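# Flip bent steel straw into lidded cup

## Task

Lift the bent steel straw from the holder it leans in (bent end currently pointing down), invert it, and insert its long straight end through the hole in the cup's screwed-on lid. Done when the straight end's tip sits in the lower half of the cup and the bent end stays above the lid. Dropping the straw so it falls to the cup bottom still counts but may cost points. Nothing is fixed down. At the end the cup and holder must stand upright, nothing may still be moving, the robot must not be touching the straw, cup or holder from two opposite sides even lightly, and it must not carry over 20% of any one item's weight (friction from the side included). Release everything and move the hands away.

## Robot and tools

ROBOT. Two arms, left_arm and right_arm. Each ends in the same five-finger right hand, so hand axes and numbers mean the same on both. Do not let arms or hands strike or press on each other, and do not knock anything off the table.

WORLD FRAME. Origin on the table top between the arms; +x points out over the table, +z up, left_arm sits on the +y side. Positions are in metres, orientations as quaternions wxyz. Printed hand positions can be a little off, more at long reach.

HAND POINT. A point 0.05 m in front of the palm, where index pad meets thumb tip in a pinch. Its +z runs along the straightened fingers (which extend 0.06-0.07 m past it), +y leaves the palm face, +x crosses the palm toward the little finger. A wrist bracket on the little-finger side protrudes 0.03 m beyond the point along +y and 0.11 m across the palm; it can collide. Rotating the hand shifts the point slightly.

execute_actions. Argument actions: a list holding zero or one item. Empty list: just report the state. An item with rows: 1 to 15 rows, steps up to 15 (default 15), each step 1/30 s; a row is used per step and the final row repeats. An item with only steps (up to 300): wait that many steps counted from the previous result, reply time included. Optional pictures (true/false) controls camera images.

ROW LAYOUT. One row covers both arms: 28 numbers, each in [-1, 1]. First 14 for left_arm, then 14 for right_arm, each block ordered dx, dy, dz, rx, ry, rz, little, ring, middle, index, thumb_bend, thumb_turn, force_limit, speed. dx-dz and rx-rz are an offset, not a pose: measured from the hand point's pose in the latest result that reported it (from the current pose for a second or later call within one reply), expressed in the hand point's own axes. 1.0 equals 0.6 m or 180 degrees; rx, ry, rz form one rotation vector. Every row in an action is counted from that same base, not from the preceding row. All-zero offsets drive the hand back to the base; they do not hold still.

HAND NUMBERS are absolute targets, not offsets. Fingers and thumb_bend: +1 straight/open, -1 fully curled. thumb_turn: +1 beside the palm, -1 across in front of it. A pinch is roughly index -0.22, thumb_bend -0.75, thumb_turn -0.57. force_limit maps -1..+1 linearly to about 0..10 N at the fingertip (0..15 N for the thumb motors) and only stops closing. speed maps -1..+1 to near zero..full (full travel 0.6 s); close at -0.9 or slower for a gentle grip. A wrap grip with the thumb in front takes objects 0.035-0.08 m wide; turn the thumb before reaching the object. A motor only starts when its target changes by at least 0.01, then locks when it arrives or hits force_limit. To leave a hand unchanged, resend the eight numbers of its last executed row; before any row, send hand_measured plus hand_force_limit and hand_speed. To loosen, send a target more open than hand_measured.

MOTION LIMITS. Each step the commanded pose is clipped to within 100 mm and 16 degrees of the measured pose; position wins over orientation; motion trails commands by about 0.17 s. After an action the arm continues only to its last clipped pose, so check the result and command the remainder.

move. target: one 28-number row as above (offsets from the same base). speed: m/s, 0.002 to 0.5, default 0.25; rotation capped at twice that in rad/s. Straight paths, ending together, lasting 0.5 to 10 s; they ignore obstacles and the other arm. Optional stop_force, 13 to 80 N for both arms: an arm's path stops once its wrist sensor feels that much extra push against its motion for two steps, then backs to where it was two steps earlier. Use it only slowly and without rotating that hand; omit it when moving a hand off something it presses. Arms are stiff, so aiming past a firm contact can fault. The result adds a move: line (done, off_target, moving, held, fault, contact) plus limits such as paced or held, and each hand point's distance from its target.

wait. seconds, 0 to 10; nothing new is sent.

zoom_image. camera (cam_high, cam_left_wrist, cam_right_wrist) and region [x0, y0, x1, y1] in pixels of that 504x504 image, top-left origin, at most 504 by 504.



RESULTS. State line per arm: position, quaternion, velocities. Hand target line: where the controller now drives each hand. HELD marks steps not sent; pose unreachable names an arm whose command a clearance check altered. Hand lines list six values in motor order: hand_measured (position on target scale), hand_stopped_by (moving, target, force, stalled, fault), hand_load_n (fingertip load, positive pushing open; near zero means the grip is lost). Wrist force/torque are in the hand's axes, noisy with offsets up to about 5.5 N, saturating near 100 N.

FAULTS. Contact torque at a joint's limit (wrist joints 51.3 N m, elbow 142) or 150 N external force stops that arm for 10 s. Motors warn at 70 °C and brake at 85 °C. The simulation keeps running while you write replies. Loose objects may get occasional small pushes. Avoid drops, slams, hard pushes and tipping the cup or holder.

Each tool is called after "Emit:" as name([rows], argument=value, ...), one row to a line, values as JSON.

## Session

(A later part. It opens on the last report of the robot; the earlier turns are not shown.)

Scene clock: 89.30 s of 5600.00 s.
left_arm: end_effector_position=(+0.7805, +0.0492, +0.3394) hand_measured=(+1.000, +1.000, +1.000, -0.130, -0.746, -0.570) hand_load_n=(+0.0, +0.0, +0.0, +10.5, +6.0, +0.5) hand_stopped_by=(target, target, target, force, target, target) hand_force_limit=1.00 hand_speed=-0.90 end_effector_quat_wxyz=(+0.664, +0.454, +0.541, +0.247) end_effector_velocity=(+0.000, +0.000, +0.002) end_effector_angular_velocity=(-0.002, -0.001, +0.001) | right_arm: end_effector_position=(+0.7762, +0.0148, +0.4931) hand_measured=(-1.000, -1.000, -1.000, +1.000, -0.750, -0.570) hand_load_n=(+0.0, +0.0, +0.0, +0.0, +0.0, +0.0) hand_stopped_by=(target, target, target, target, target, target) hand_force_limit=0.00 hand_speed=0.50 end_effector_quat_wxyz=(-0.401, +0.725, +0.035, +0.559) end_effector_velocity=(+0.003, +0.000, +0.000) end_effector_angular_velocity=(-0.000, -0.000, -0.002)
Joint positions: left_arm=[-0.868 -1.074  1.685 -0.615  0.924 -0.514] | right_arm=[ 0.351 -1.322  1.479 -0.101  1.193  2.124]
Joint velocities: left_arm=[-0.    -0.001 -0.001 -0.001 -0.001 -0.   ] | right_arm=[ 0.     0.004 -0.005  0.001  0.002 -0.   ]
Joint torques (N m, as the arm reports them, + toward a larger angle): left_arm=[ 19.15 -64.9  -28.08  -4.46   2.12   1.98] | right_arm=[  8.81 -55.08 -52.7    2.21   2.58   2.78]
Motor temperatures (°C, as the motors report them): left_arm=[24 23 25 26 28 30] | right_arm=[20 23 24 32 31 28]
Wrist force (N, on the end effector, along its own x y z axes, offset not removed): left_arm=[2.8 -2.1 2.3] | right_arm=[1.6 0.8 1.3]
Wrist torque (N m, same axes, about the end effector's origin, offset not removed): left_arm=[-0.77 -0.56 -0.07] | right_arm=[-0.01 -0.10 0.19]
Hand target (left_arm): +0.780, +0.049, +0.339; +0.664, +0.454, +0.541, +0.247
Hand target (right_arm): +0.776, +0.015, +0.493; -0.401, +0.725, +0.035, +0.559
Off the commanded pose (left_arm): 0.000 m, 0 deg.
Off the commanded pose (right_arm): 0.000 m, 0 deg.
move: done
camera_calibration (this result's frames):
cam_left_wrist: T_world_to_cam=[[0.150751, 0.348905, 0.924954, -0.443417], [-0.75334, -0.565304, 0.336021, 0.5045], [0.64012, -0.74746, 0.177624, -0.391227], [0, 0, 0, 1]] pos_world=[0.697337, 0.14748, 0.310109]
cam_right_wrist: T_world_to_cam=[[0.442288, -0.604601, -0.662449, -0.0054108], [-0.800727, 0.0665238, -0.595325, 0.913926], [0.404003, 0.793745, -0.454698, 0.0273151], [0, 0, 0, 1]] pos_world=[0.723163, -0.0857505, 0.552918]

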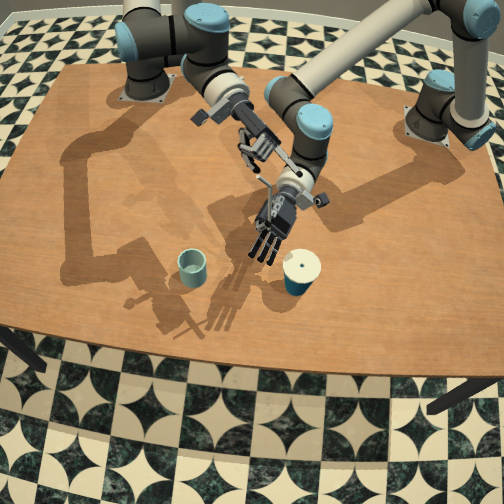

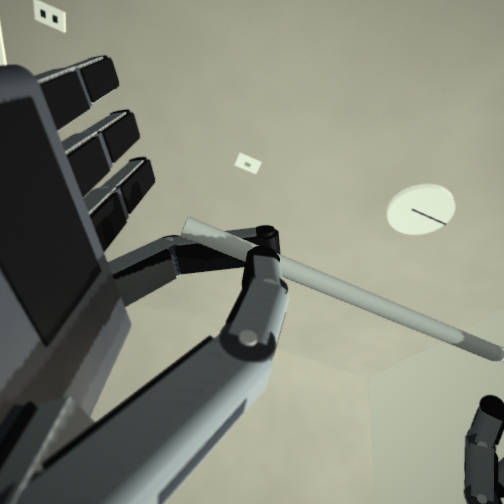

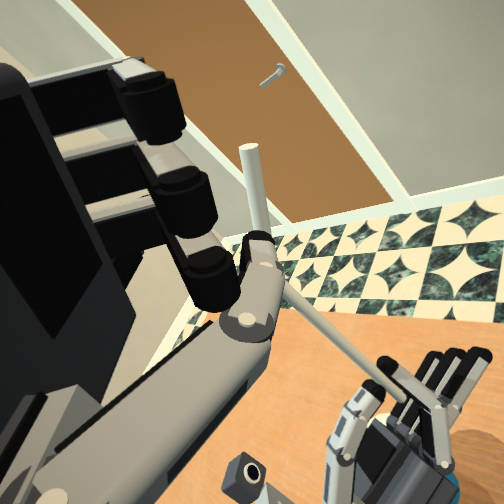

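Emit:
move(target=[0,0,0,0,0,0,1,1,1,-0.35,-0.75,-0.57,1,-0.9, 0,0,0.029,0,0,0,-1,-1,-1,1,-0.75,-0.57,0,0.5], speed=0.04)

Emit:
move(target=[0,0,0,0,0,0,1,1,1,-0.35,-0.75,-0.57,1,-0.9, 0,0,0,0,0,0,-1,-1,-1,0.1,-0.75,-0.57,0,0], speed=0.04)

Emit:
zoom_image(camera="cam_high", region=[230, 140, 310, 220])

Scene clock: 92.53 s of 5600.00 s.
left_arm: end_effector_position=(+0.7805, +0.0492, +0.3394) hand_measured=(+1.000, +1.000, +1.000, -0.130, -0.746, -0.570) hand_load_n=(+0.0, +0.0, +0.0, +10.5, +6.0, +0.5) hand_stopped_by=(target, target, target, force, target, target) hand_force_limit=1.00 hand_speed=-0.90 end_effector_quat_wxyz=(+0.664, +0.454, +0.541, +0.247) end_effector_velocity=(+0.001, +0.001, -0.000) end_effector_angular_velocity=(+0.001, +0.001, +0.001) | right_arm: end_effector_position=(+0.7896, +0.0254, +0.4922) hand_measured=(-1.000, -1.000, -1.000, +1.000, -0.750, -0.570) hand_load_n=(+0.0, +0.0, +0.0, +0.0, +0.0, +0.0) hand_stopped_by=(target, target, target, target, target, target) hand_force_limit=0.00 hand_speed=0.50 end_effector_quat_wxyz=(-0.401, +0.725, +0.035, +0.559) end_effector_velocity=(+0.002, +0.002, -0.001) end_effector_angular_velocity=(-0.001, +0.001, -0.000)
Joint positions: left_arm=[-0.868 -1.074  1.685 -0.615  0.924 -0.514] | right_arm=[ 0.36  -1.293  1.444 -0.094  1.202  2.124]
Joint velocities: left_arm=[ 0.001 -0.     0.001  0.001  0.    -0.   ] | right_arm=[ 0.001  0.005 -0.006  0.002  0.002 -0.   ]
Joint torques (N m, as the arm reports them, + toward a larger angle): left_arm=[ 19.83 -63.08 -28.66  -4.55   2.12   1.46] | right_arm=[  8.38 -56.95 -52.53   2.58   2.36   2.63]
Motor temperatures (°C, as the motors report them): left_arm=[24 23 25 26 28 30] | right_arm=[20 23 24 32 31 28]
Wrist force (N, on the end effector, along its own x y z axes, offset not removed): left_arm=[2.9 -3.2 -2.3] | right_arm=[-3.2 -0.6 1.4]
Wrist torque (N m, same axes, about the end effector's origin, offset not removed): left_arm=[-0.67 -0.49 -0.17] | right_arm=[-0.17 0.59 -0.21]
Hand target (left_arm): +0.780, +0.049, +0.339; +0.664, +0.454, +0.541, +0.247
Hand target (right_arm): +0.790, +0.026, +0.492; -0.401, +0.725, +0.035, +0.559
Off the commanded pose (left_arm): 0.000 m, 0 deg.
Off the commanded pose (right_arm): 0.000 m, 0 deg.
move: done
camera_calibration (this result's frames):
cam_left_wrist: T_world_to_cam=[[0.150751, 0.348905, 0.924954, -0.443417], [-0.75334, -0.565304, 0.336021, 0.5045], [0.640119, -0.74746, 0.177624, -0.391227], [0, 0, 0, 1]] pos_world=[0.697337, 0.14748, 0.310109]
cam_right_wrist: T_world_to_cam=[[0.442302, -0.604598, -0.662443, -0.00551165], [-0.800717, 0.0665208, -0.595338, 0.923427], [0.404006, 0.793749, -0.454689, 0.013092], [0, 0, 0, 1]] pos_world=[0.736553, -0.0751512, 0.552053]

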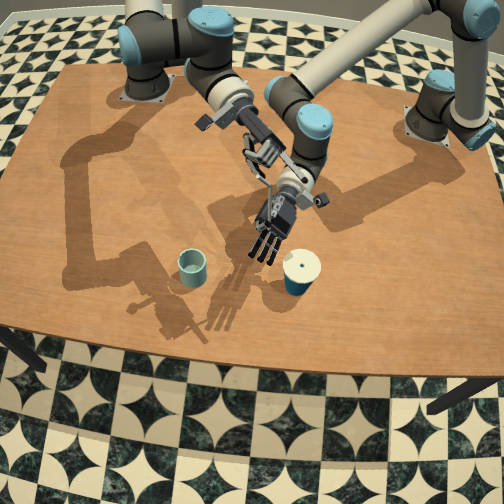

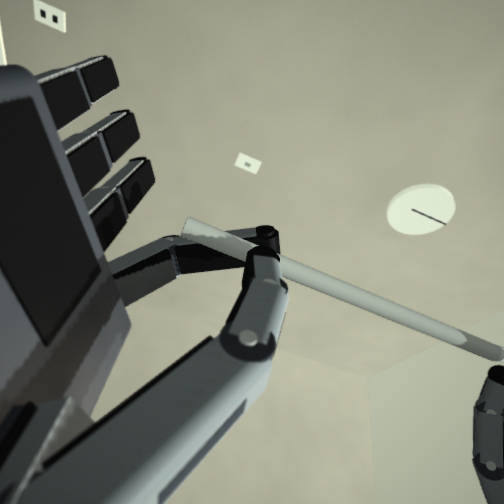

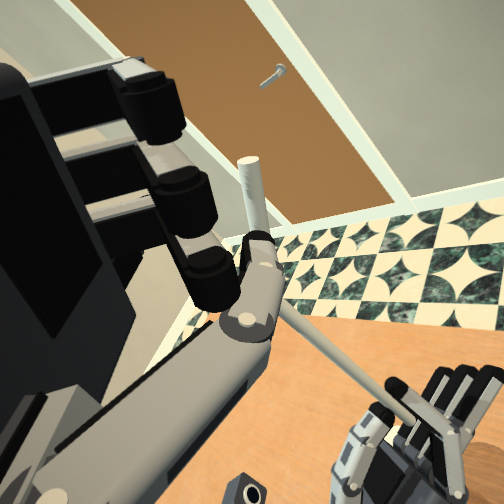

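Scene clock: 93.37 s of 5600.00 s.
left_arm: end_effector_position=(+0.7805, +0.0492, +0.3394) hand_measured=(+1.000, +1.000, +1.000, -0.130, -0.746, -0.570) hand_load_n=(+0.0, +0.0, +0.0, +10.5, +6.0, +0.5) hand_stopped_by=(target, target, target, force, target, target) hand_force_limit=1.00 hand_speed=-0.90 end_effector_quat_wxyz=(+0.664, +0.454, +0.541, +0.247) end_effector_velocity=(-0.001, +0.000, +0.000) end_effector_angular_velocity=(+0.000, +0.000, -0.000) | right_arm: end_effector_position=(+0.7895, +0.0255, +0.4922) hand_measured=(-1.000, -1.000, -1.000, +0.100, -0.750, -0.570) hand_load_n=(+0.0, +0.0, +0.0, +0.0, +0.0, +0.0) hand_stopped_by=(target, target, target, target, target, target) hand_force_limit=0.00 hand_speed=0.00 end_effector_quat_wxyz=(-0.401, +0.725, +0.035, +0.559) end_effector_velocity=(+0.000, -0.000, +0.001) end_effector_angular_velocity=(+0.000, -0.002, -0.000)
Joint positions: left_arm=[-0.868 -1.074  1.685 -0.615  0.924 -0.514] | right_arm=[ 0.36  -1.293  1.444 -0.094  1.202  2.124]
Joint velocities: left_arm=[-0.    -0.001  0.001  0.    -0.     0.   ] | right_arm=[-0.001 -0.001 -0.001  0.    -0.    -0.   ]
Joint torques (N m, as the arm reports them, + toward a larger angle): left_arm=[ 18.51 -62.67 -28.51  -4.26   2.01   2.2 ] | right_arm=[-12.96 -76.34 -39.1   -0.42   0.66   2.81]
Motor temperatures (°C, as the motors report them): left_arm=[24 23 25 26 28 30] | right_arm=[20 23 24 32 31 28]
Wrist force (N, on the end effector, along its own x y z axes, offset not removed): left_arm=[0.8 2.7 -0.5] | right_arm=[-3.3 -2.9 -0.1]
Wrist torque (N m, same axes, about the end effector's origin, offset not removed): left_arm=[0.21 -0.31 -0.03] | right_arm=[-0.39 0.58 -0.11]
Hand target (left_arm): +0.780, +0.049, +0.339; +0.664, +0.454, +0.541, +0.247
Hand target (right_arm): +0.790, +0.025, +0.492; -0.401, +0.725, +0.035, +0.559
Off the commanded pose (left_arm): 0.000 m, 0 deg.
Off the commanded pose (right_arm): 0.000 m, 0 deg.
move: done
camera_calibration (this result's frames):
cam_left_wrist: T_world_to_cam=[[0.150751, 0.348905, 0.924954, -0.443417], [-0.75334, -0.565304, 0.336021, 0.5045], [0.64012, -0.74746, 0.177624, -0.391227], [0, 0, 0, 1]] pos_world=[0.697337, 0.14748, 0.310109]
cam_right_wrist: T_world_to_cam=[[0.44227, -0.604609, -0.662454, -0.0054708], [-0.800745, 0.0665125, -0.595301, 0.923403], [0.403986, 0.793741, -0.454721, 0.0131034], [0, 0, 0, 1]] pos_world=[0.736537, -0.0751262, 0.552037]

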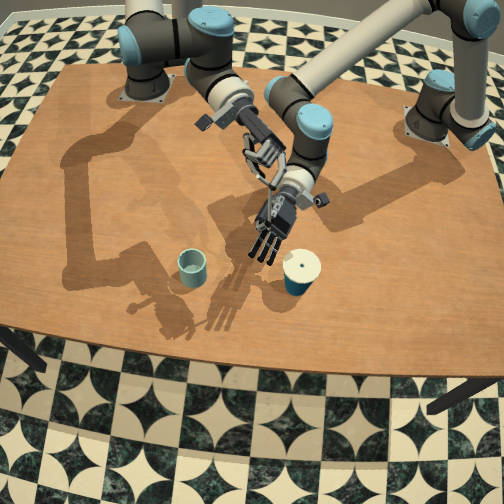

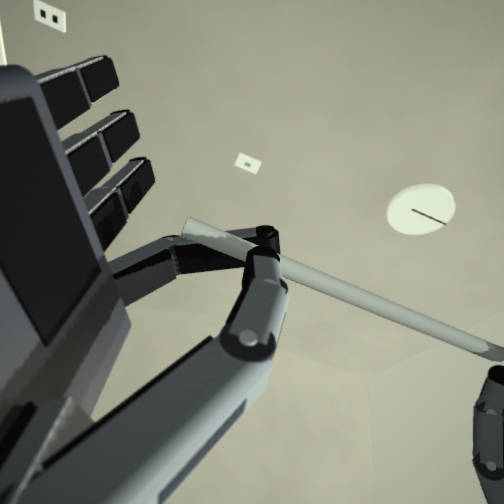

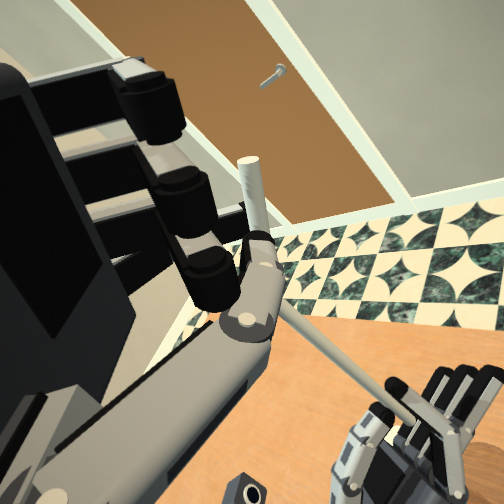

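Region (230, 140, 310, 220) of cam_high's 504x504 image, scaled by 6.300, with more detail than that image has.

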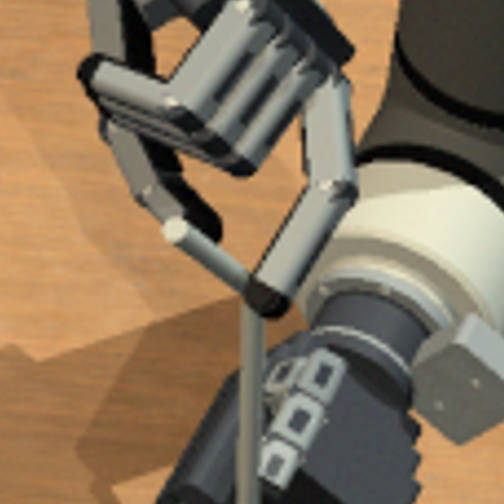

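Emit:
move(target=[0,0,0,0,0,0,1,1,1,-0.35,-0.75,-0.57,1,-0.9, 0,0.002,0.004,0,0,0,-1,-1,-1,-0.3,-0.75,-0.57,0.4,-0.85], speed=0.02)

Scene clock: 96.07 s of 5600.00 s.
left_arm: end_effector_position=(+0.7805, +0.0492, +0.3394) hand_measured=(+1.000, +1.000, +1.000, -0.130, -0.746, -0.570) hand_load_n=(+0.0, +0.0, +0.0, +11.0, +5.5, +1.5) hand_stopped_by=(target, target, target, force, target, target) hand_force_limit=1.00 hand_speed=-0.90 end_effector_quat_wxyz=(+0.664, +0.454, +0.541, +0.247) end_effector_velocity=(+0.000, +0.000, -0.000) end_effector_angular_velocity=(+0.001, +0.000, +0.000) | right_arm: end_effector_position=(+0.7920, +0.0261, +0.4914) hand_measured=(-1.000, -1.000, -1.000, -0.114, -0.748, -0.570) hand_load_n=(+0.0, +0.0, +0.0, +7.0, +2.0, -1.0) hand_stopped_by=(target, target, target, force, target, target) hand_force_limit=0.40 hand_speed=-0.85 end_effector_quat_wxyz=(-0.401, +0.725, +0.035, +0.559) end_effector_velocity=(+0.000, -0.001, +0.001) end_effector_angular_velocity=(-0.000, -0.002, -0.001)
Joint positions: left_arm=[-0.868 -1.074  1.685 -0.615  0.924 -0.514] | right_arm=[ 0.359 -1.289  1.44  -0.094  1.201  2.124]
Joint velocities: left_arm=[ 0.  0.  0.  0.  0. -0.] | right_arm=[-0.    -0.001  0.    -0.     0.    -0.001]
Joint torques (N m, as the arm reports them, + toward a larger angle): left_arm=[ 19.02 -63.8  -28.23  -4.17   1.98   1.59] | right_arm=[-13.13 -56.11 -51.51  -5.28  -2.93   1.66]
Motor temperatures (°C, as the motors report them): left_arm=[24 23 25 26 28 30] | right_arm=[20 23 24 32 31 28]
Wrist force (N, on the end effector, along its own x y z axes, offset not removed): left_arm=[1.2 1.0 -4.3] | right_arm=[1.0 -0.6 1.6]
Wrist torque (N m, same axes, about the end effector's origin, offset not removed): left_arm=[0.33 -0.23 -0.07] | right_arm=[-0.13 0.07 0.13]
Hand target (left_arm): +0.780, +0.049, +0.339; +0.664, +0.454, +0.541, +0.247
Hand target (right_arm): +0.792, +0.026, +0.491; -0.401, +0.725, +0.035, +0.559
Off the commanded pose (left_arm): 0.000 m, 0 deg.
Off the commanded pose (right_arm): 0.000 m, 0 deg.
move: done
camera_calibration (this result's frames):
cam_left_wrist: T_world_to_cam=[[0.150751, 0.348905, 0.924954, -0.443417], [-0.75334, -0.565304, 0.336021, 0.5045], [0.64012, -0.74746, 0.177624, -0.391227], [0, 0, 0, 1]] pos_world=[0.697337, 0.14748, 0.310109]
cam_right_wrist: T_world_to_cam=[[0.442275, -0.604603, -0.662456, -0.00666552], [-0.80074, 0.0665184, -0.595307, 0.924885], [0.40399, 0.793745, -0.45471, 0.0112095], [0, 0, 0, 1]] pos_world=[0.739013, -0.0744493, 0.551272]

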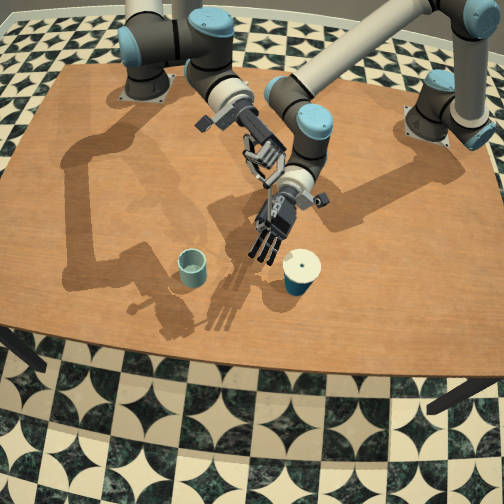

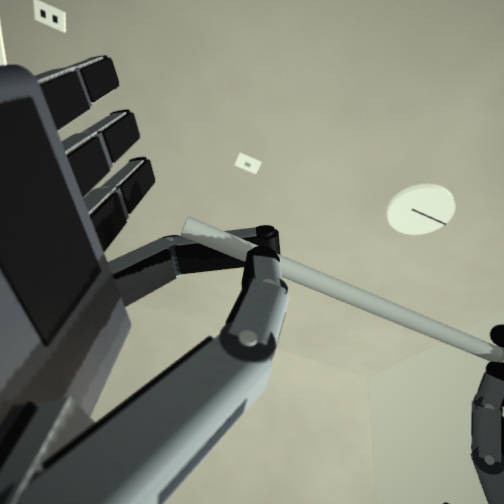

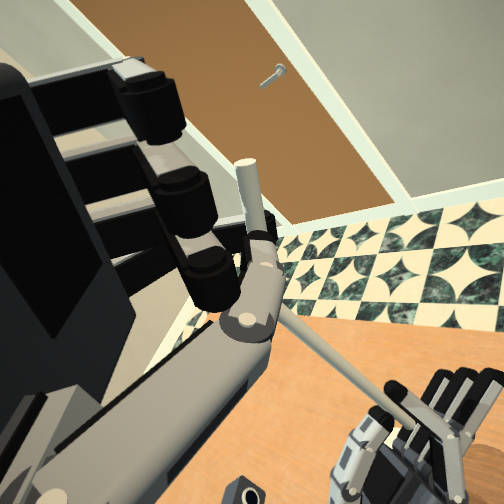

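Emit:
move(target=[0,0,0,0,0,0,1,1,1,0,-0.75,-0.57,1,-0.8, 0,0,0,0,0,0,-1,-1,-1,-0.35,-0.75,-0.57,0.9,-0.9], speed=0.02)

Emit:
move(target=[0,0,-0.01,0,0,0,1,1,1,1,-0.75,-0.57,1,0.5, 0,0,0,0,0,0,-1,-1,-1,-0.4,-0.75,-0.57,0.9,-0.9], speed=0.05)

Emit:
move(target=[0.1,0,-0.2,0,0,0,1,1,1,1,1,1,1,0.5, 0,0,0,0,0,0,-1,-1,-1,-0.4,-0.75,-0.57,0.9,-0.9], speed=0.2)

Scene clock: 100.30 s of 5600.00 s.
left_arm: end_effector_position=(+0.7805, +0.0492, +0.3394) hand_measured=(+1.000, +1.000, +1.000, +0.000, -0.750, -0.570) hand_load_n=(+0.0, +0.0, +0.0, +0.0, +0.0, +0.0) hand_stopped_by=(target, target, target, target, target, target) hand_force_limit=1.00 hand_speed=-0.80 end_effector_quat_wxyz=(+0.664, +0.454, +0.541, +0.247) end_effector_velocity=(+0.001, +0.001, +0.002) end_effector_angular_velocity=(-0.002, -0.002, +0.001) | right_arm: end_effector_position=(+0.7920, +0.0261, +0.4914) hand_measured=(-1.000, -1.000, -1.000, -0.120, -0.748, -0.570) hand_load_n=(+0.0, +0.0, +0.0, +9.5, +2.0, -1.5) hand_stopped_by=(target, target, target, force, target, target) hand_force_limit=0.90 hand_speed=-0.90 end_effector_quat_wxyz=(-0.401, +0.725, +0.035, +0.559) end_effector_velocity=(-0.000, -0.000, +0.000) end_effector_angular_velocity=(+0.001, -0.000, -0.000)
Joint positions: left_arm=[-0.868 -1.074  1.685 -0.615  0.924 -0.514] | right_arm=[ 0.359 -1.289  1.44  -0.094  1.201  2.124]
Joint velocities: left_arm=[ 0.001 -0.002 -0.    -0.001  0.     0.   ] | right_arm=[-0.    -0.001  0.     0.     0.     0.001]
Joint torques (N m, as the arm reports them, + toward a larger angle): left_arm=[ 21.25 -61.8  -29.03  -4.06   1.89   1.43] | right_arm=[-12.55 -59.87 -50.55  -3.08  -2.82  -1.01]
Motor temperatures (°C, as the motors report them): left_arm=[24 23 25 26 28 30] | right_arm=[20 23 24 32 31 28]
Wrist force (N, on the end effector, along its own x y z axes, offset not removed): left_arm=[0.9 -1.7 0.7] | right_arm=[-0.9 2.3 4.7]
Wrist torque (N m, same axes, about the end effector's origin, offset not removed): left_arm=[-0.55 -0.41 -0.09] | right_arm=[0.10 0.12 -0.05]
Hand target (left_arm): +0.780, +0.049, +0.339; +0.664, +0.454, +0.541, +0.247
Hand target (right_arm): +0.792, +0.026, +0.491; -0.401, +0.725, +0.035, +0.559
Off the commanded pose (left_arm): 0.000 m, 0 deg.
Off the commanded pose (right_arm): 0.000 m, 0 deg.
After step 90, 0.53 s passed at rest.
move: done
camera_calibration (this result's frames):
cam_left_wrist: T_world_to_cam=[[0.150751, 0.348905, 0.924954, -0.443417], [-0.75334, -0.565304, 0.336021, 0.5045], [0.640119, -0.74746, 0.177624, -0.391226], [0, 0, 0, 1]] pos_world=[0.697337, 0.14748, 0.310109]
cam_right_wrist: T_world_to_cam=[[0.442269, -0.604605, -0.662459, -0.00666755], [-0.800746, 0.0665169, -0.595299, 0.924884], [0.403986, 0.793743, -0.454716, 0.0112079], [0, 0, 0, 1]] pos_world=[0.739018, -0.0744479, 0.551262]

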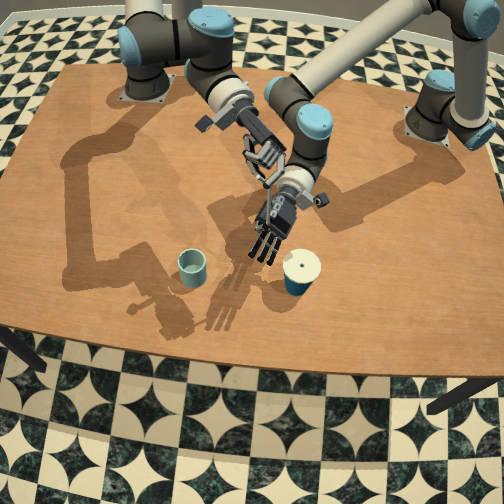

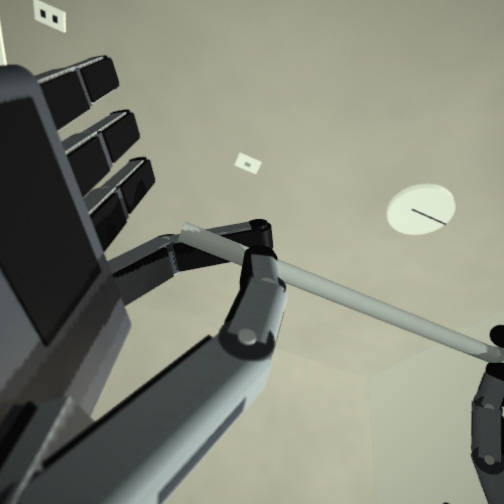

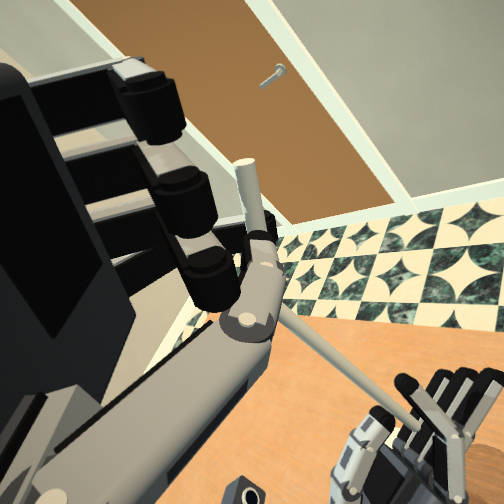

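Scene clock: 101.00 s of 5600.00 s.
left_arm: end_effector_position=(+0.7751, +0.0511, +0.3393) hand_measured=(+1.000, +1.000, +1.000, +1.000, -0.750, -0.570) hand_load_n=(+0.0, +0.0, +0.0, +0.0, +0.0, +0.0) hand_stopped_by=(target, target, target, target, target, target) hand_force_limit=1.00 hand_speed=0.50 end_effector_quat_wxyz=(+0.664, +0.454, +0.541, +0.247) end_effector_velocity=(-0.002, +0.001, +0.002) end_effector_angular_velocity=(-0.002, -0.001, -0.000) | right_arm: end_effector_position=(+0.7920, +0.0261, +0.4914) hand_measured=(-1.000, -1.000, -1.000, -0.120, -0.748, -0.570) hand_load_n=(+0.0, +0.0, +0.0, +9.5, +1.5, -1.5) hand_stopped_by=(target, target, target, force, target, target) hand_force_limit=0.90 hand_speed=-0.90 end_effector_quat_wxyz=(-0.401, +0.725, +0.035, +0.559) end_effector_velocity=(-0.000, +0.001, +0.001) end_effector_angular_velocity=(-0.000, -0.001, +0.002)
Joint positions: left_arm=[-0.873 -1.081  1.697 -0.62   0.919 -0.514] | right_arm=[ 0.359 -1.289  1.44  -0.094  1.201  2.124]
Joint velocities: left_arm=[-0.002 -0.004  0.004 -0.002 -0.002  0.   ] | right_arm=[ 0.001  0.    -0.001  0.    -0.001 -0.   ]
Joint torques (N m, as the arm reports them, + toward a larger angle): left_arm=[-15.35 -91.12 -27.78  -4.67  -3.54   1.92] | right_arm=[-13.4  -60.86 -50.44  -3.07  -2.59  -1.01]
Motor temperatures (°C, as the motors report them): left_arm=[24 23 25 26 28 30] | right_arm=[20 23 24 32 31 28]
Wrist force (N, on the end effector, along its own x y z axes, offset not removed): left_arm=[2.0 -7.5 -1.7] | right_arm=[-0.3 -2.2 -2.3]
Wrist torque (N m, same axes, about the end effector's origin, offset not removed): left_arm=[-1.36 -0.47 -0.32] | right_arm=[-0.19 0.30 0.04]
Hand target (left_arm): +0.775, +0.051, +0.339; +0.664, +0.454, +0.541, +0.247
Hand target (right_arm): +0.792, +0.026, +0.491; -0.401, +0.725, +0.035, +0.559
Off the commanded pose (left_arm): 0.000 m, 0 deg.
Off the commanded pose (right_arm): 0.000 m, 0 deg.
move: done
camera_calibration (this result's frames):
cam_left_wrist: T_world_to_cam=[[0.150757, 0.348891, 0.924958, -0.443248], [-0.753333, -0.565315, 0.336019, 0.50155], [0.640127, -0.747458, 0.177606, -0.386344], [0, 0, 0, 1]] pos_world=[0.691966, 0.149402, 0.310073]
cam_right_wrist: T_world_to_cam=[[0.442269, -0.604605, -0.662459, -0.00666759], [-0.800746, 0.0665167, -0.595299, 0.924884], [0.403985, 0.793743, -0.454717, 0.0112081], [0, 0, 0, 1]] pos_world=[0.739018, -0.0744479, 0.551262]

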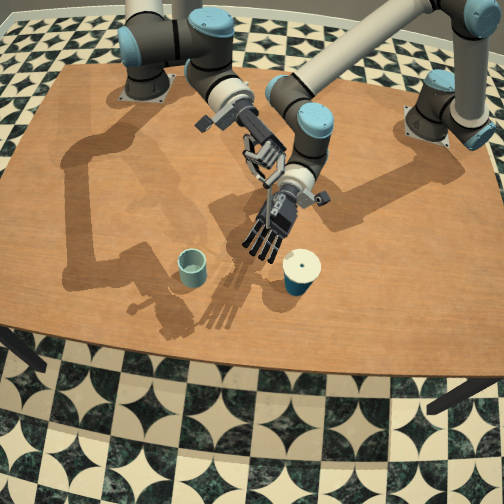

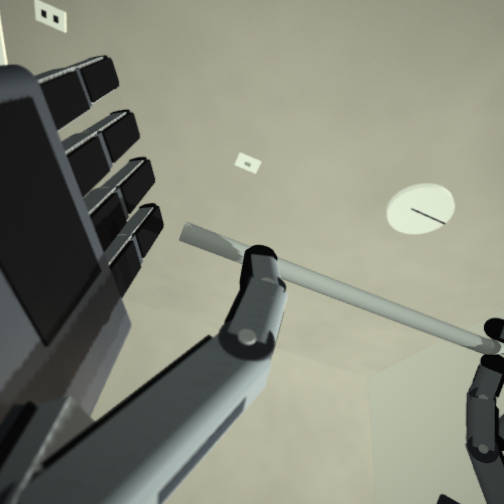

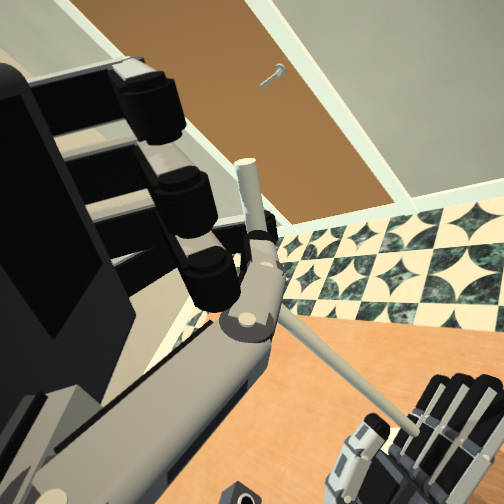

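Scene clock: 102.40 s of 5600.00 s.
left_arm: end_effector_position=(+0.6797, +0.1404, +0.3091) hand_measured=(+1.000, +1.000, +1.000, +1.000, +1.000, +1.000) hand_load_n=(+0.0, +0.0, +0.0, +0.0, +0.0, +0.0) hand_stopped_by=(target, target, target, target, target, target) hand_force_limit=1.00 hand_speed=0.50 end_effector_quat_wxyz=(+0.664, +0.454, +0.541, +0.247) end_effector_velocity=(-0.001, +0.000, -0.001) end_effector_angular_velocity=(+0.000, +0.000, -0.000) | right_arm: end_effector_position=(+0.7920, +0.0261, +0.4914) hand_measured=(-1.000, -1.000, -1.000, -0.120, -0.748, -0.570) hand_load_n=(+0.0, +0.0, +0.0, +9.5, +1.5, -1.5) hand_stopped_by=(target, target, target, force, target, target) hand_force_limit=0.90 hand_speed=-0.90 end_effector_quat_wxyz=(-0.401, +0.725, +0.035, +0.559) end_effector_velocity=(+0.000, +0.000, +0.001) end_effector_angular_velocity=(+0.001, -0.002, +0.000)
Joint positions: left_arm=[-0.923 -1.224  1.99  -0.77   0.869 -0.513] | right_arm=[ 0.359 -1.289  1.44  -0.094  1.201  2.124]
Joint velocities: left_arm=[-0.001 -0.     0.002 -0.002 -0.001  0.   ] | right_arm=[ 0.    -0.    -0.001 -0.001  0.     0.   ]
Joint torques (N m, as the arm reports them, + toward a larger angle): left_arm=[-15.75 -76.4  -23.58  -4.73  -3.38   2.02] | right_arm=[-12.18 -60.06 -50.73  -2.98  -3.04  -0.88]
Motor temperatures (°C, as the motors report them): left_arm=[24 23 25 26 28 30] | right_arm=[20 23 24 32 31 28]
Wrist force (N, on the end effector, along its own x y z axes, offset not removed): left_arm=[3.6 -5.0 -1.4] | right_arm=[0.6 -0.4 -1.5]
Wrist torque (N m, same axes, about the end effector's origin, offset not removed): left_arm=[-0.81 -0.59 -0.19] | right_arm=[0.08 0.27 -0.02]
Hand target (left_arm): +0.680, +0.140, +0.309; +0.664, +0.454, +0.541, +0.247
Hand target (right_arm): +0.792, +0.026, +0.491; -0.401, +0.725, +0.035, +0.559
Off the commanded pose (left_arm): 0.000 m, 0 deg.
Off the commanded pose (right_arm): 0.000 m, 0 deg.
move: done
camera_calibration (this result's frames):
cam_left_wrist: T_world_to_cam=[[0.150684, 0.348846, 0.924987, -0.432036], [-0.753359, -0.565331, 0.335933, 0.490371], [0.640113, -0.747467, 0.17762, -0.253224], [0, 0, 0, 1]] pos_world=[0.596618, 0.23866, 0.279873]
cam_right_wrist: T_world_to_cam=[[0.442269, -0.604605, -0.662459, -0.00666764], [-0.800746, 0.0665167, -0.595299, 0.924884], [0.403985, 0.793744, -0.454716, 0.0112081], [0, 0, 0, 1]] pos_world=[0.739018, -0.0744478, 0.551262]

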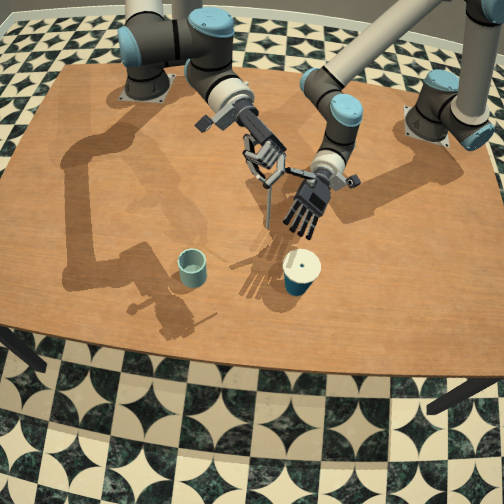

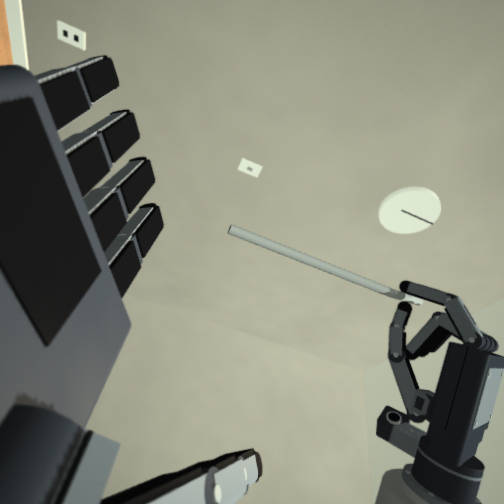

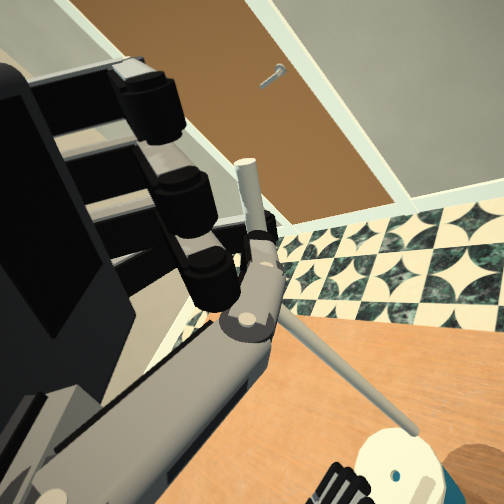

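Emit:
move(target=[0.32,0.088,-0.187,0,0,0.667,1,1,1,1,1,1,1,0.5, 0,0,0,0,0,0,-1,-1,-1,-0.4,-0.75,-0.57,0.9,-0.9], speed=0.45)

Emit:
move(target=[0,0,0,-0.22,0,0,1,1,1,1,1,1,1,0.5, -0.277,-0.007,0.085,0,0,-0.017,-1,-1,-1,-0.4,-0.75,-0.57,0.9,-0.9], speed=0.2)

Scene clock: 111.17 s of 5600.00 s.
left_arm: end_effector_position=(+0.6388, +0.3598, +0.2590) hand_measured=(+1.000, +1.000, +1.000, +1.000, +1.000, +1.000) hand_load_n=(+0.0, +0.0, +0.0, +0.0, +0.0, +0.0) hand_stopped_by=(target, target, target, target, target, target) hand_force_limit=1.00 hand_speed=0.50 end_effector_quat_wxyz=(+0.118, +0.696, -0.123, +0.698) end_effector_velocity=(-0.001, +0.001, -0.002) end_effector_angular_velocity=(+0.014, -0.004, -0.001) | right_arm: end_effector_position=(+0.7920, +0.0261, +0.4914) hand_measured=(-1.000, -1.000, -1.000, -0.120, -0.748, -0.570) hand_load_n=(+0.0, +0.0, +0.0, +9.5, +1.5, -1.5) hand_stopped_by=(target, target, target, force, target, target) hand_force_limit=0.90 hand_speed=-0.90 end_effector_quat_wxyz=(-0.401, +0.725, +0.035, +0.559) end_effector_velocity=(+0.000, +0.000, -0.002) end_effector_angular_velocity=(-0.000, +0.002, +0.001)
Joint positions: left_arm=[-0.622 -1.543  2.279 -0.738  1.17   1.579] | right_arm=[ 0.359 -1.289  1.44  -0.094  1.201  2.124]
Joint velocities: left_arm=[ 0.    -0.     0.002 -0.     0.001  0.014] | right_arm=[-0.     0.001  0.    -0.    -0.001  0.   ]
Joint torques (N m, as the arm reports them, + toward a larger angle): left_arm=[ 18.97 -50.18 -25.02  -2.43   2.01   1.84] | right_arm=[-12.68 -58.63 -50.37  -3.08  -2.76  -0.94]
Motor temperatures (°C, as the motors report them): left_arm=[24 23 25 26 28 30] | right_arm=[20 23 24 32 31 28]
Wrist force (N, on the end effector, along its own x y z axes, offset not removed): left_arm=[-1.0 -2.6 -6.0] | right_arm=[-1.2 -4.0 -2.4]
Wrist torque (N m, same axes, about the end effector's origin, offset not removed): left_arm=[-0.20 0.31 -0.38] | right_arm=[-0.54 0.42 -0.15]
Hand target (left_arm): +0.639, +0.360, +0.259; +0.118, +0.695, -0.123, +0.698
Hand target (right_arm): +0.792, +0.026, +0.491; -0.401, +0.725, +0.035, +0.559
Off the commanded pose (left_arm): 0.001 m, 0 deg.
Off the commanded pose (right_arm): 0.000 m, 0 deg.
After step 90, 2.77 s passed at rest.
move: done
camera_calibration (this result's frames):
cam_left_wrist: T_world_to_cam=[[-0.306475, -0.942554, -0.132909, 0.574666], [-0.453495, 0.267344, -0.850217, 0.416511], [0.836908, -0.200296, -0.509378, -0.198751], [0, 0, 0, 1]] pos_world=[0.531343, 0.390493, 0.329263]
cam_right_wrist: T_world_to_cam=[[0.442269, -0.604605, -0.662459, -0.00666764], [-0.800746, 0.0665168, -0.595299, 0.924884], [0.403985, 0.793743, -0.454717, 0.011208], [0, 0, 0, 1]] pos_world=[0.739018, -0.0744478, 0.551262]

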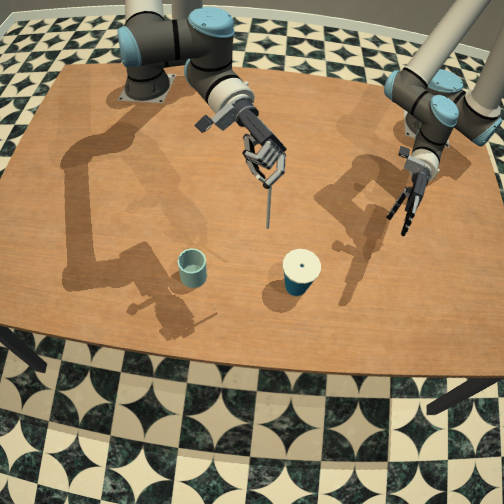

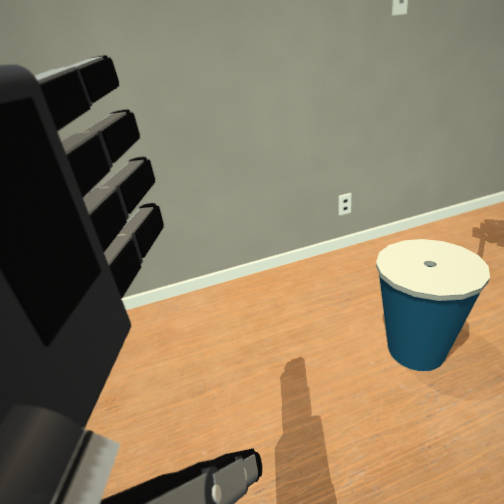

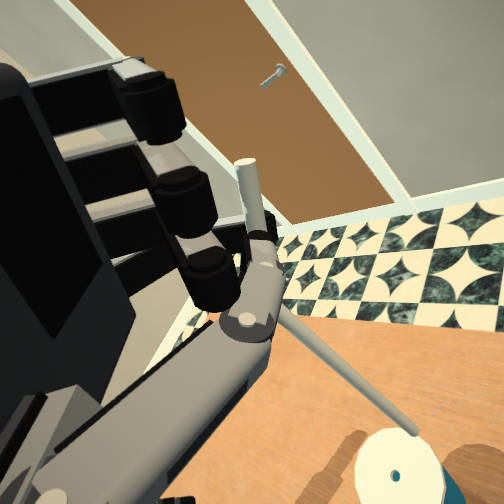

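Scene clock: 113.43 s of 5600.00 s.
left_arm: end_effector_position=(+0.6387, +0.3597, +0.2592) hand_measured=(+1.000, +1.000, +1.000, +1.000, +1.000, +1.000) hand_load_n=(+0.0, +0.0, +0.0, +0.0, +0.0, +0.0) hand_stopped_by=(target, target, target, target, target, target) hand_force_limit=1.00 hand_speed=0.50 end_effector_quat_wxyz=(+0.347, +0.614, -0.351, +0.616) end_effector_velocity=(+0.000, -0.000, +0.003) end_effector_angular_velocity=(-0.001, -0.005, -0.011) | right_arm: end_effector_position=(+0.7684, +0.1267, +0.3520) hand_measured=(-1.000, -1.000, -1.000, -0.120, -0.748, -0.570) hand_load_n=(+0.0, +0.0, +0.0, +9.5, +1.5, -1.5) hand_stopped_by=(target, target, target, force, target, target) hand_force_limit=0.90 hand_speed=-0.90 end_effector_quat_wxyz=(-0.386, +0.723, +0.054, +0.570) end_effector_velocity=(-0.000, +0.001, -0.003) end_effector_angular_velocity=(-0.001, +0.000, -0.000)
Joint positions: left_arm=[-0.273 -1.359  2.061 -0.701  2.209  1.578] | right_arm=[ 0.5   -1.171  1.533 -0.309  1.342  2.079]
Joint velocities: left_arm=[ 0.004  0.001 -0.006  0.     0.015  0.001] | right_arm=[ 0.002  0.002  0.001 -0.003  0.002 -0.001]
Joint torques (N m, as the arm reports them, + toward a larger angle): left_arm=[ 21.98 -34.9  -45.12   1.16   2.26   2.19] | right_arm=[  8.54 -65.46 -37.29  -5.66   2.75  -3.74]
Motor temperatures (°C, as the motors report them): left_arm=[24 23 25 26 28 30] | right_arm=[20 23 24 32 31 28]
Wrist force (N, on the end effector, along its own x y z axes, offset not removed): left_arm=[0.8 -1.3 -1.5] | right_arm=[2.4 1.1 -0.8]
Wrist torque (N m, same axes, about the end effector's origin, offset not removed): left_arm=[-0.31 -0.24 -0.26] | right_arm=[0.17 -0.31 0.25]
Hand target (left_arm): +0.639, +0.360, +0.259; +0.347, +0.614, -0.352, +0.616
Hand target (right_arm): +0.768, +0.127, +0.352; -0.386, +0.723, +0.054, +0.570
Off the commanded pose (left_arm): 0.000 m, 0 deg.
Off the commanded pose (right_arm): 0.000 m, 0 deg.
move: done
camera_calibration (this result's frames):
cam_left_wrist: T_world_to_cam=[[-0.836479, -0.531717, -0.132586, 0.76522], [-0.181474, 0.497072, -0.84852, 0.159795], [0.517078, -0.685709, -0.512283, 0.181056], [0, 0, 0, 1]] pos_world=[0.575469, 0.451603, 0.329799]
cam_right_wrist: T_world_to_cam=[[0.465264, -0.630226, -0.621566, -0.0565945], [-0.780708, 0.0387644, -0.623692, 0.814349], [0.417162, 0.775443, -0.473987, -0.123458], [0, 0, 0, 1]] pos_world=[0.713602, 0.0284994, 0.414209]

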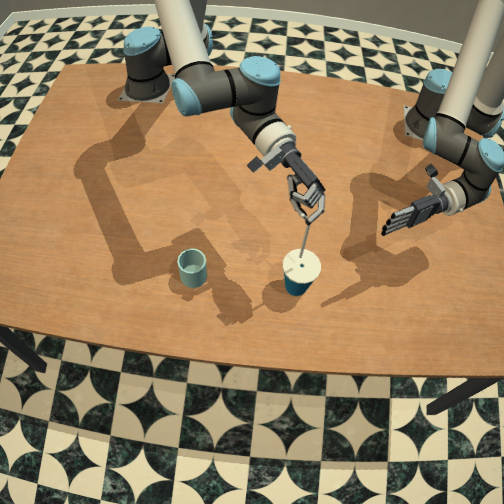

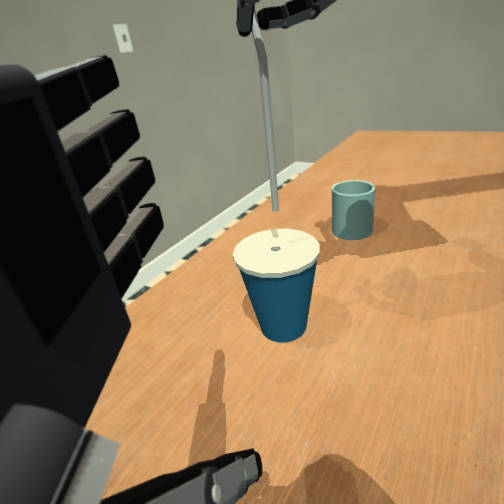

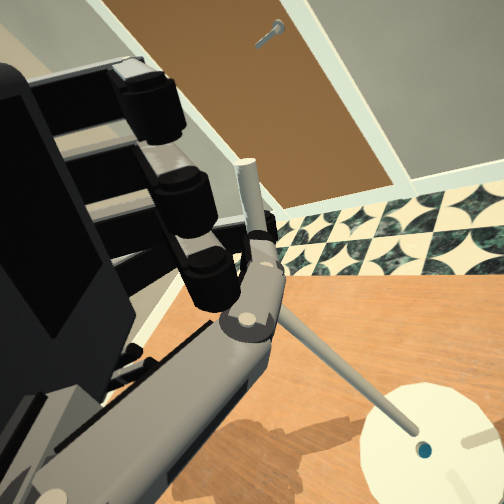

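Emit:
move(target=[0,0,0,0,0,0,1,1,1,1,1,1,1,0.5, -0.05,0.012,0.0128,0,0,0,-1,-1,-1,-0.4,-0.75,-0.57,0.9,-0.9], speed=0.05)

Emit:
zoom_image(camera="cam_left_wrist", region=[235, 200, 315, 280])

Emit:
zoom_image(camera="cam_right_wrist", region=[370, 390, 470, 490])

Scene clock: 117.90 s of 5600.00 s.
left_arm: end_effector_position=(+0.6387, +0.3597, +0.2592) hand_measured=(+1.000, +1.000, +1.000, +1.000, +1.000, +1.000) hand_load_n=(+0.0, +0.0, +0.0, +0.0, +0.0, +0.0) hand_stopped_by=(target, target, target, target, target, target) hand_force_limit=1.00 hand_speed=0.50 end_effector_quat_wxyz=(+0.347, +0.614, -0.351, +0.616) end_effector_velocity=(+0.000, +0.002, +0.001) end_effector_angular_velocity=(-0.000, -0.001, +0.002) | right_arm: end_effector_position=(+0.7678, +0.1372, +0.3223) hand_measured=(-1.000, -1.000, -1.000, -0.120, -0.748, -0.570) hand_load_n=(+0.0, +0.0, +0.0, +9.5, +1.5, -1.5) hand_stopped_by=(target, target, target, force, target, target) hand_force_limit=0.90 hand_speed=-0.90 end_effector_quat_wxyz=(-0.386, +0.723, +0.054, +0.570) end_effector_velocity=(+0.001, +0.001, -0.005) end_effector_angular_velocity=(+0.000, +0.003, -0.000)
Joint positions: left_arm=[-0.273 -1.359  2.061 -0.701  2.209  1.578] | right_arm=[ 0.513 -1.143  1.549 -0.352  1.355  2.08 ]
Joint velocities: left_arm=[ 0.003 -0.002  0.001  0.     0.     0.   ] | right_arm=[ 0.001  0.004  0.001 -0.003  0.001  0.001]
Joint torques (N m, as the arm reports them, + toward a larger angle): left_arm=[-13.96 -64.79 -25.68  -4.5   -3.32  -2.28] | right_arm=[ 10.14 -68.05 -35.59  -5.9    2.17   2.77]
Motor temperatures (°C, as the motors report them): left_arm=[24 23 25 26 28 30] | right_arm=[20 23 24 32 31 28]
Wrist force (N, on the end effector, along its own x y z axes, offset not removed): left_arm=[-0.9 -1.4 -1.2] | right_arm=[0.1 1.5 5.0]
Wrist torque (N m, same axes, about the end effector's origin, offset not removed): left_arm=[-0.36 0.05 -0.43] | right_arm=[-0.16 -0.03 0.14]
Hand target (left_arm): +0.639, +0.360, +0.259; +0.347, +0.614, -0.351, +0.616
Hand target (right_arm): +0.768, +0.137, +0.322; -0.386, +0.723, +0.054, +0.570
Off the commanded pose (left_arm): 0.000 m, 0 deg.
Off the commanded pose (right_arm): 0.000 m, 0 deg.
After step 90, 0.43 s passed at rest.
move: done
camera_calibration (this result's frames):
cam_left_wrist: T_world_to_cam=[[-0.836476, -0.531705, -0.13266, 0.765237], [-0.18142, 0.497111, -0.848509, 0.159732], [0.517103, -0.68569, -0.512284, 0.181027], [0, 0, 0, 1]] pos_world=[0.575471, 0.451604, 0.329787]
cam_right_wrist: T_world_to_cam=[[0.465266, -0.630236, -0.621555, -0.0681492], [-0.78071, 0.0387488, -0.623691, 0.795016], [0.417157, 0.775436, -0.474003, -0.14544], [0, 0, 0, 1]] pos_world=[0.713056, 0.0390232, 0.384547]

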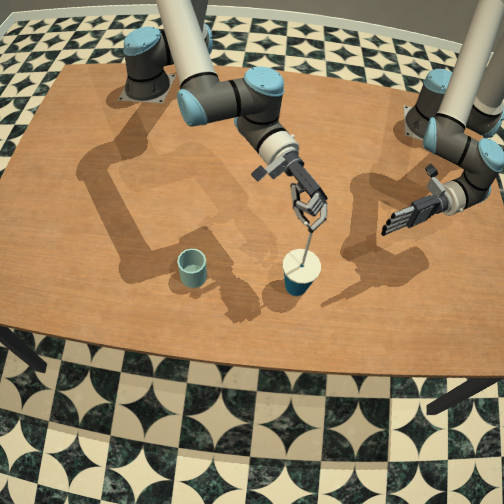

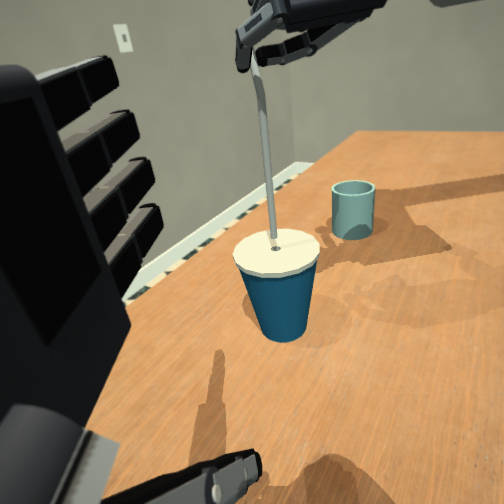

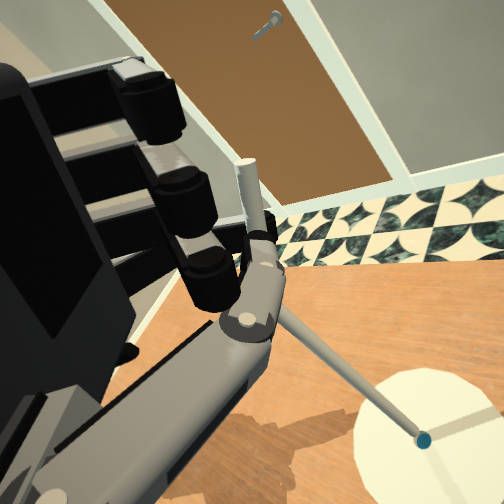

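Region (235, 200, 315, 280) of cam_left_wrist's 504x504 image, scaled by 6.300, with more detail than that image has.

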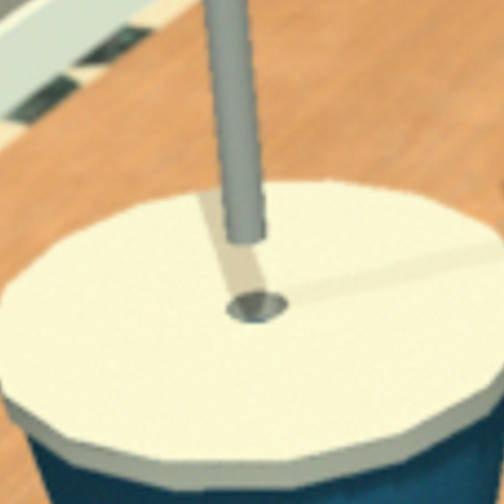

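Region (370, 390, 470, 490) of cam_right_wrist's 504x504 image, scaled by 5.040, with more detail than that image has.

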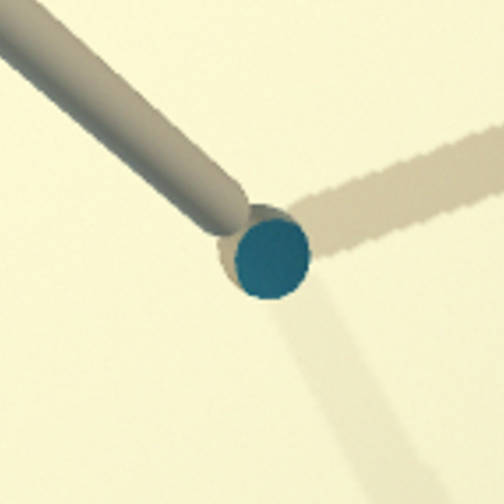

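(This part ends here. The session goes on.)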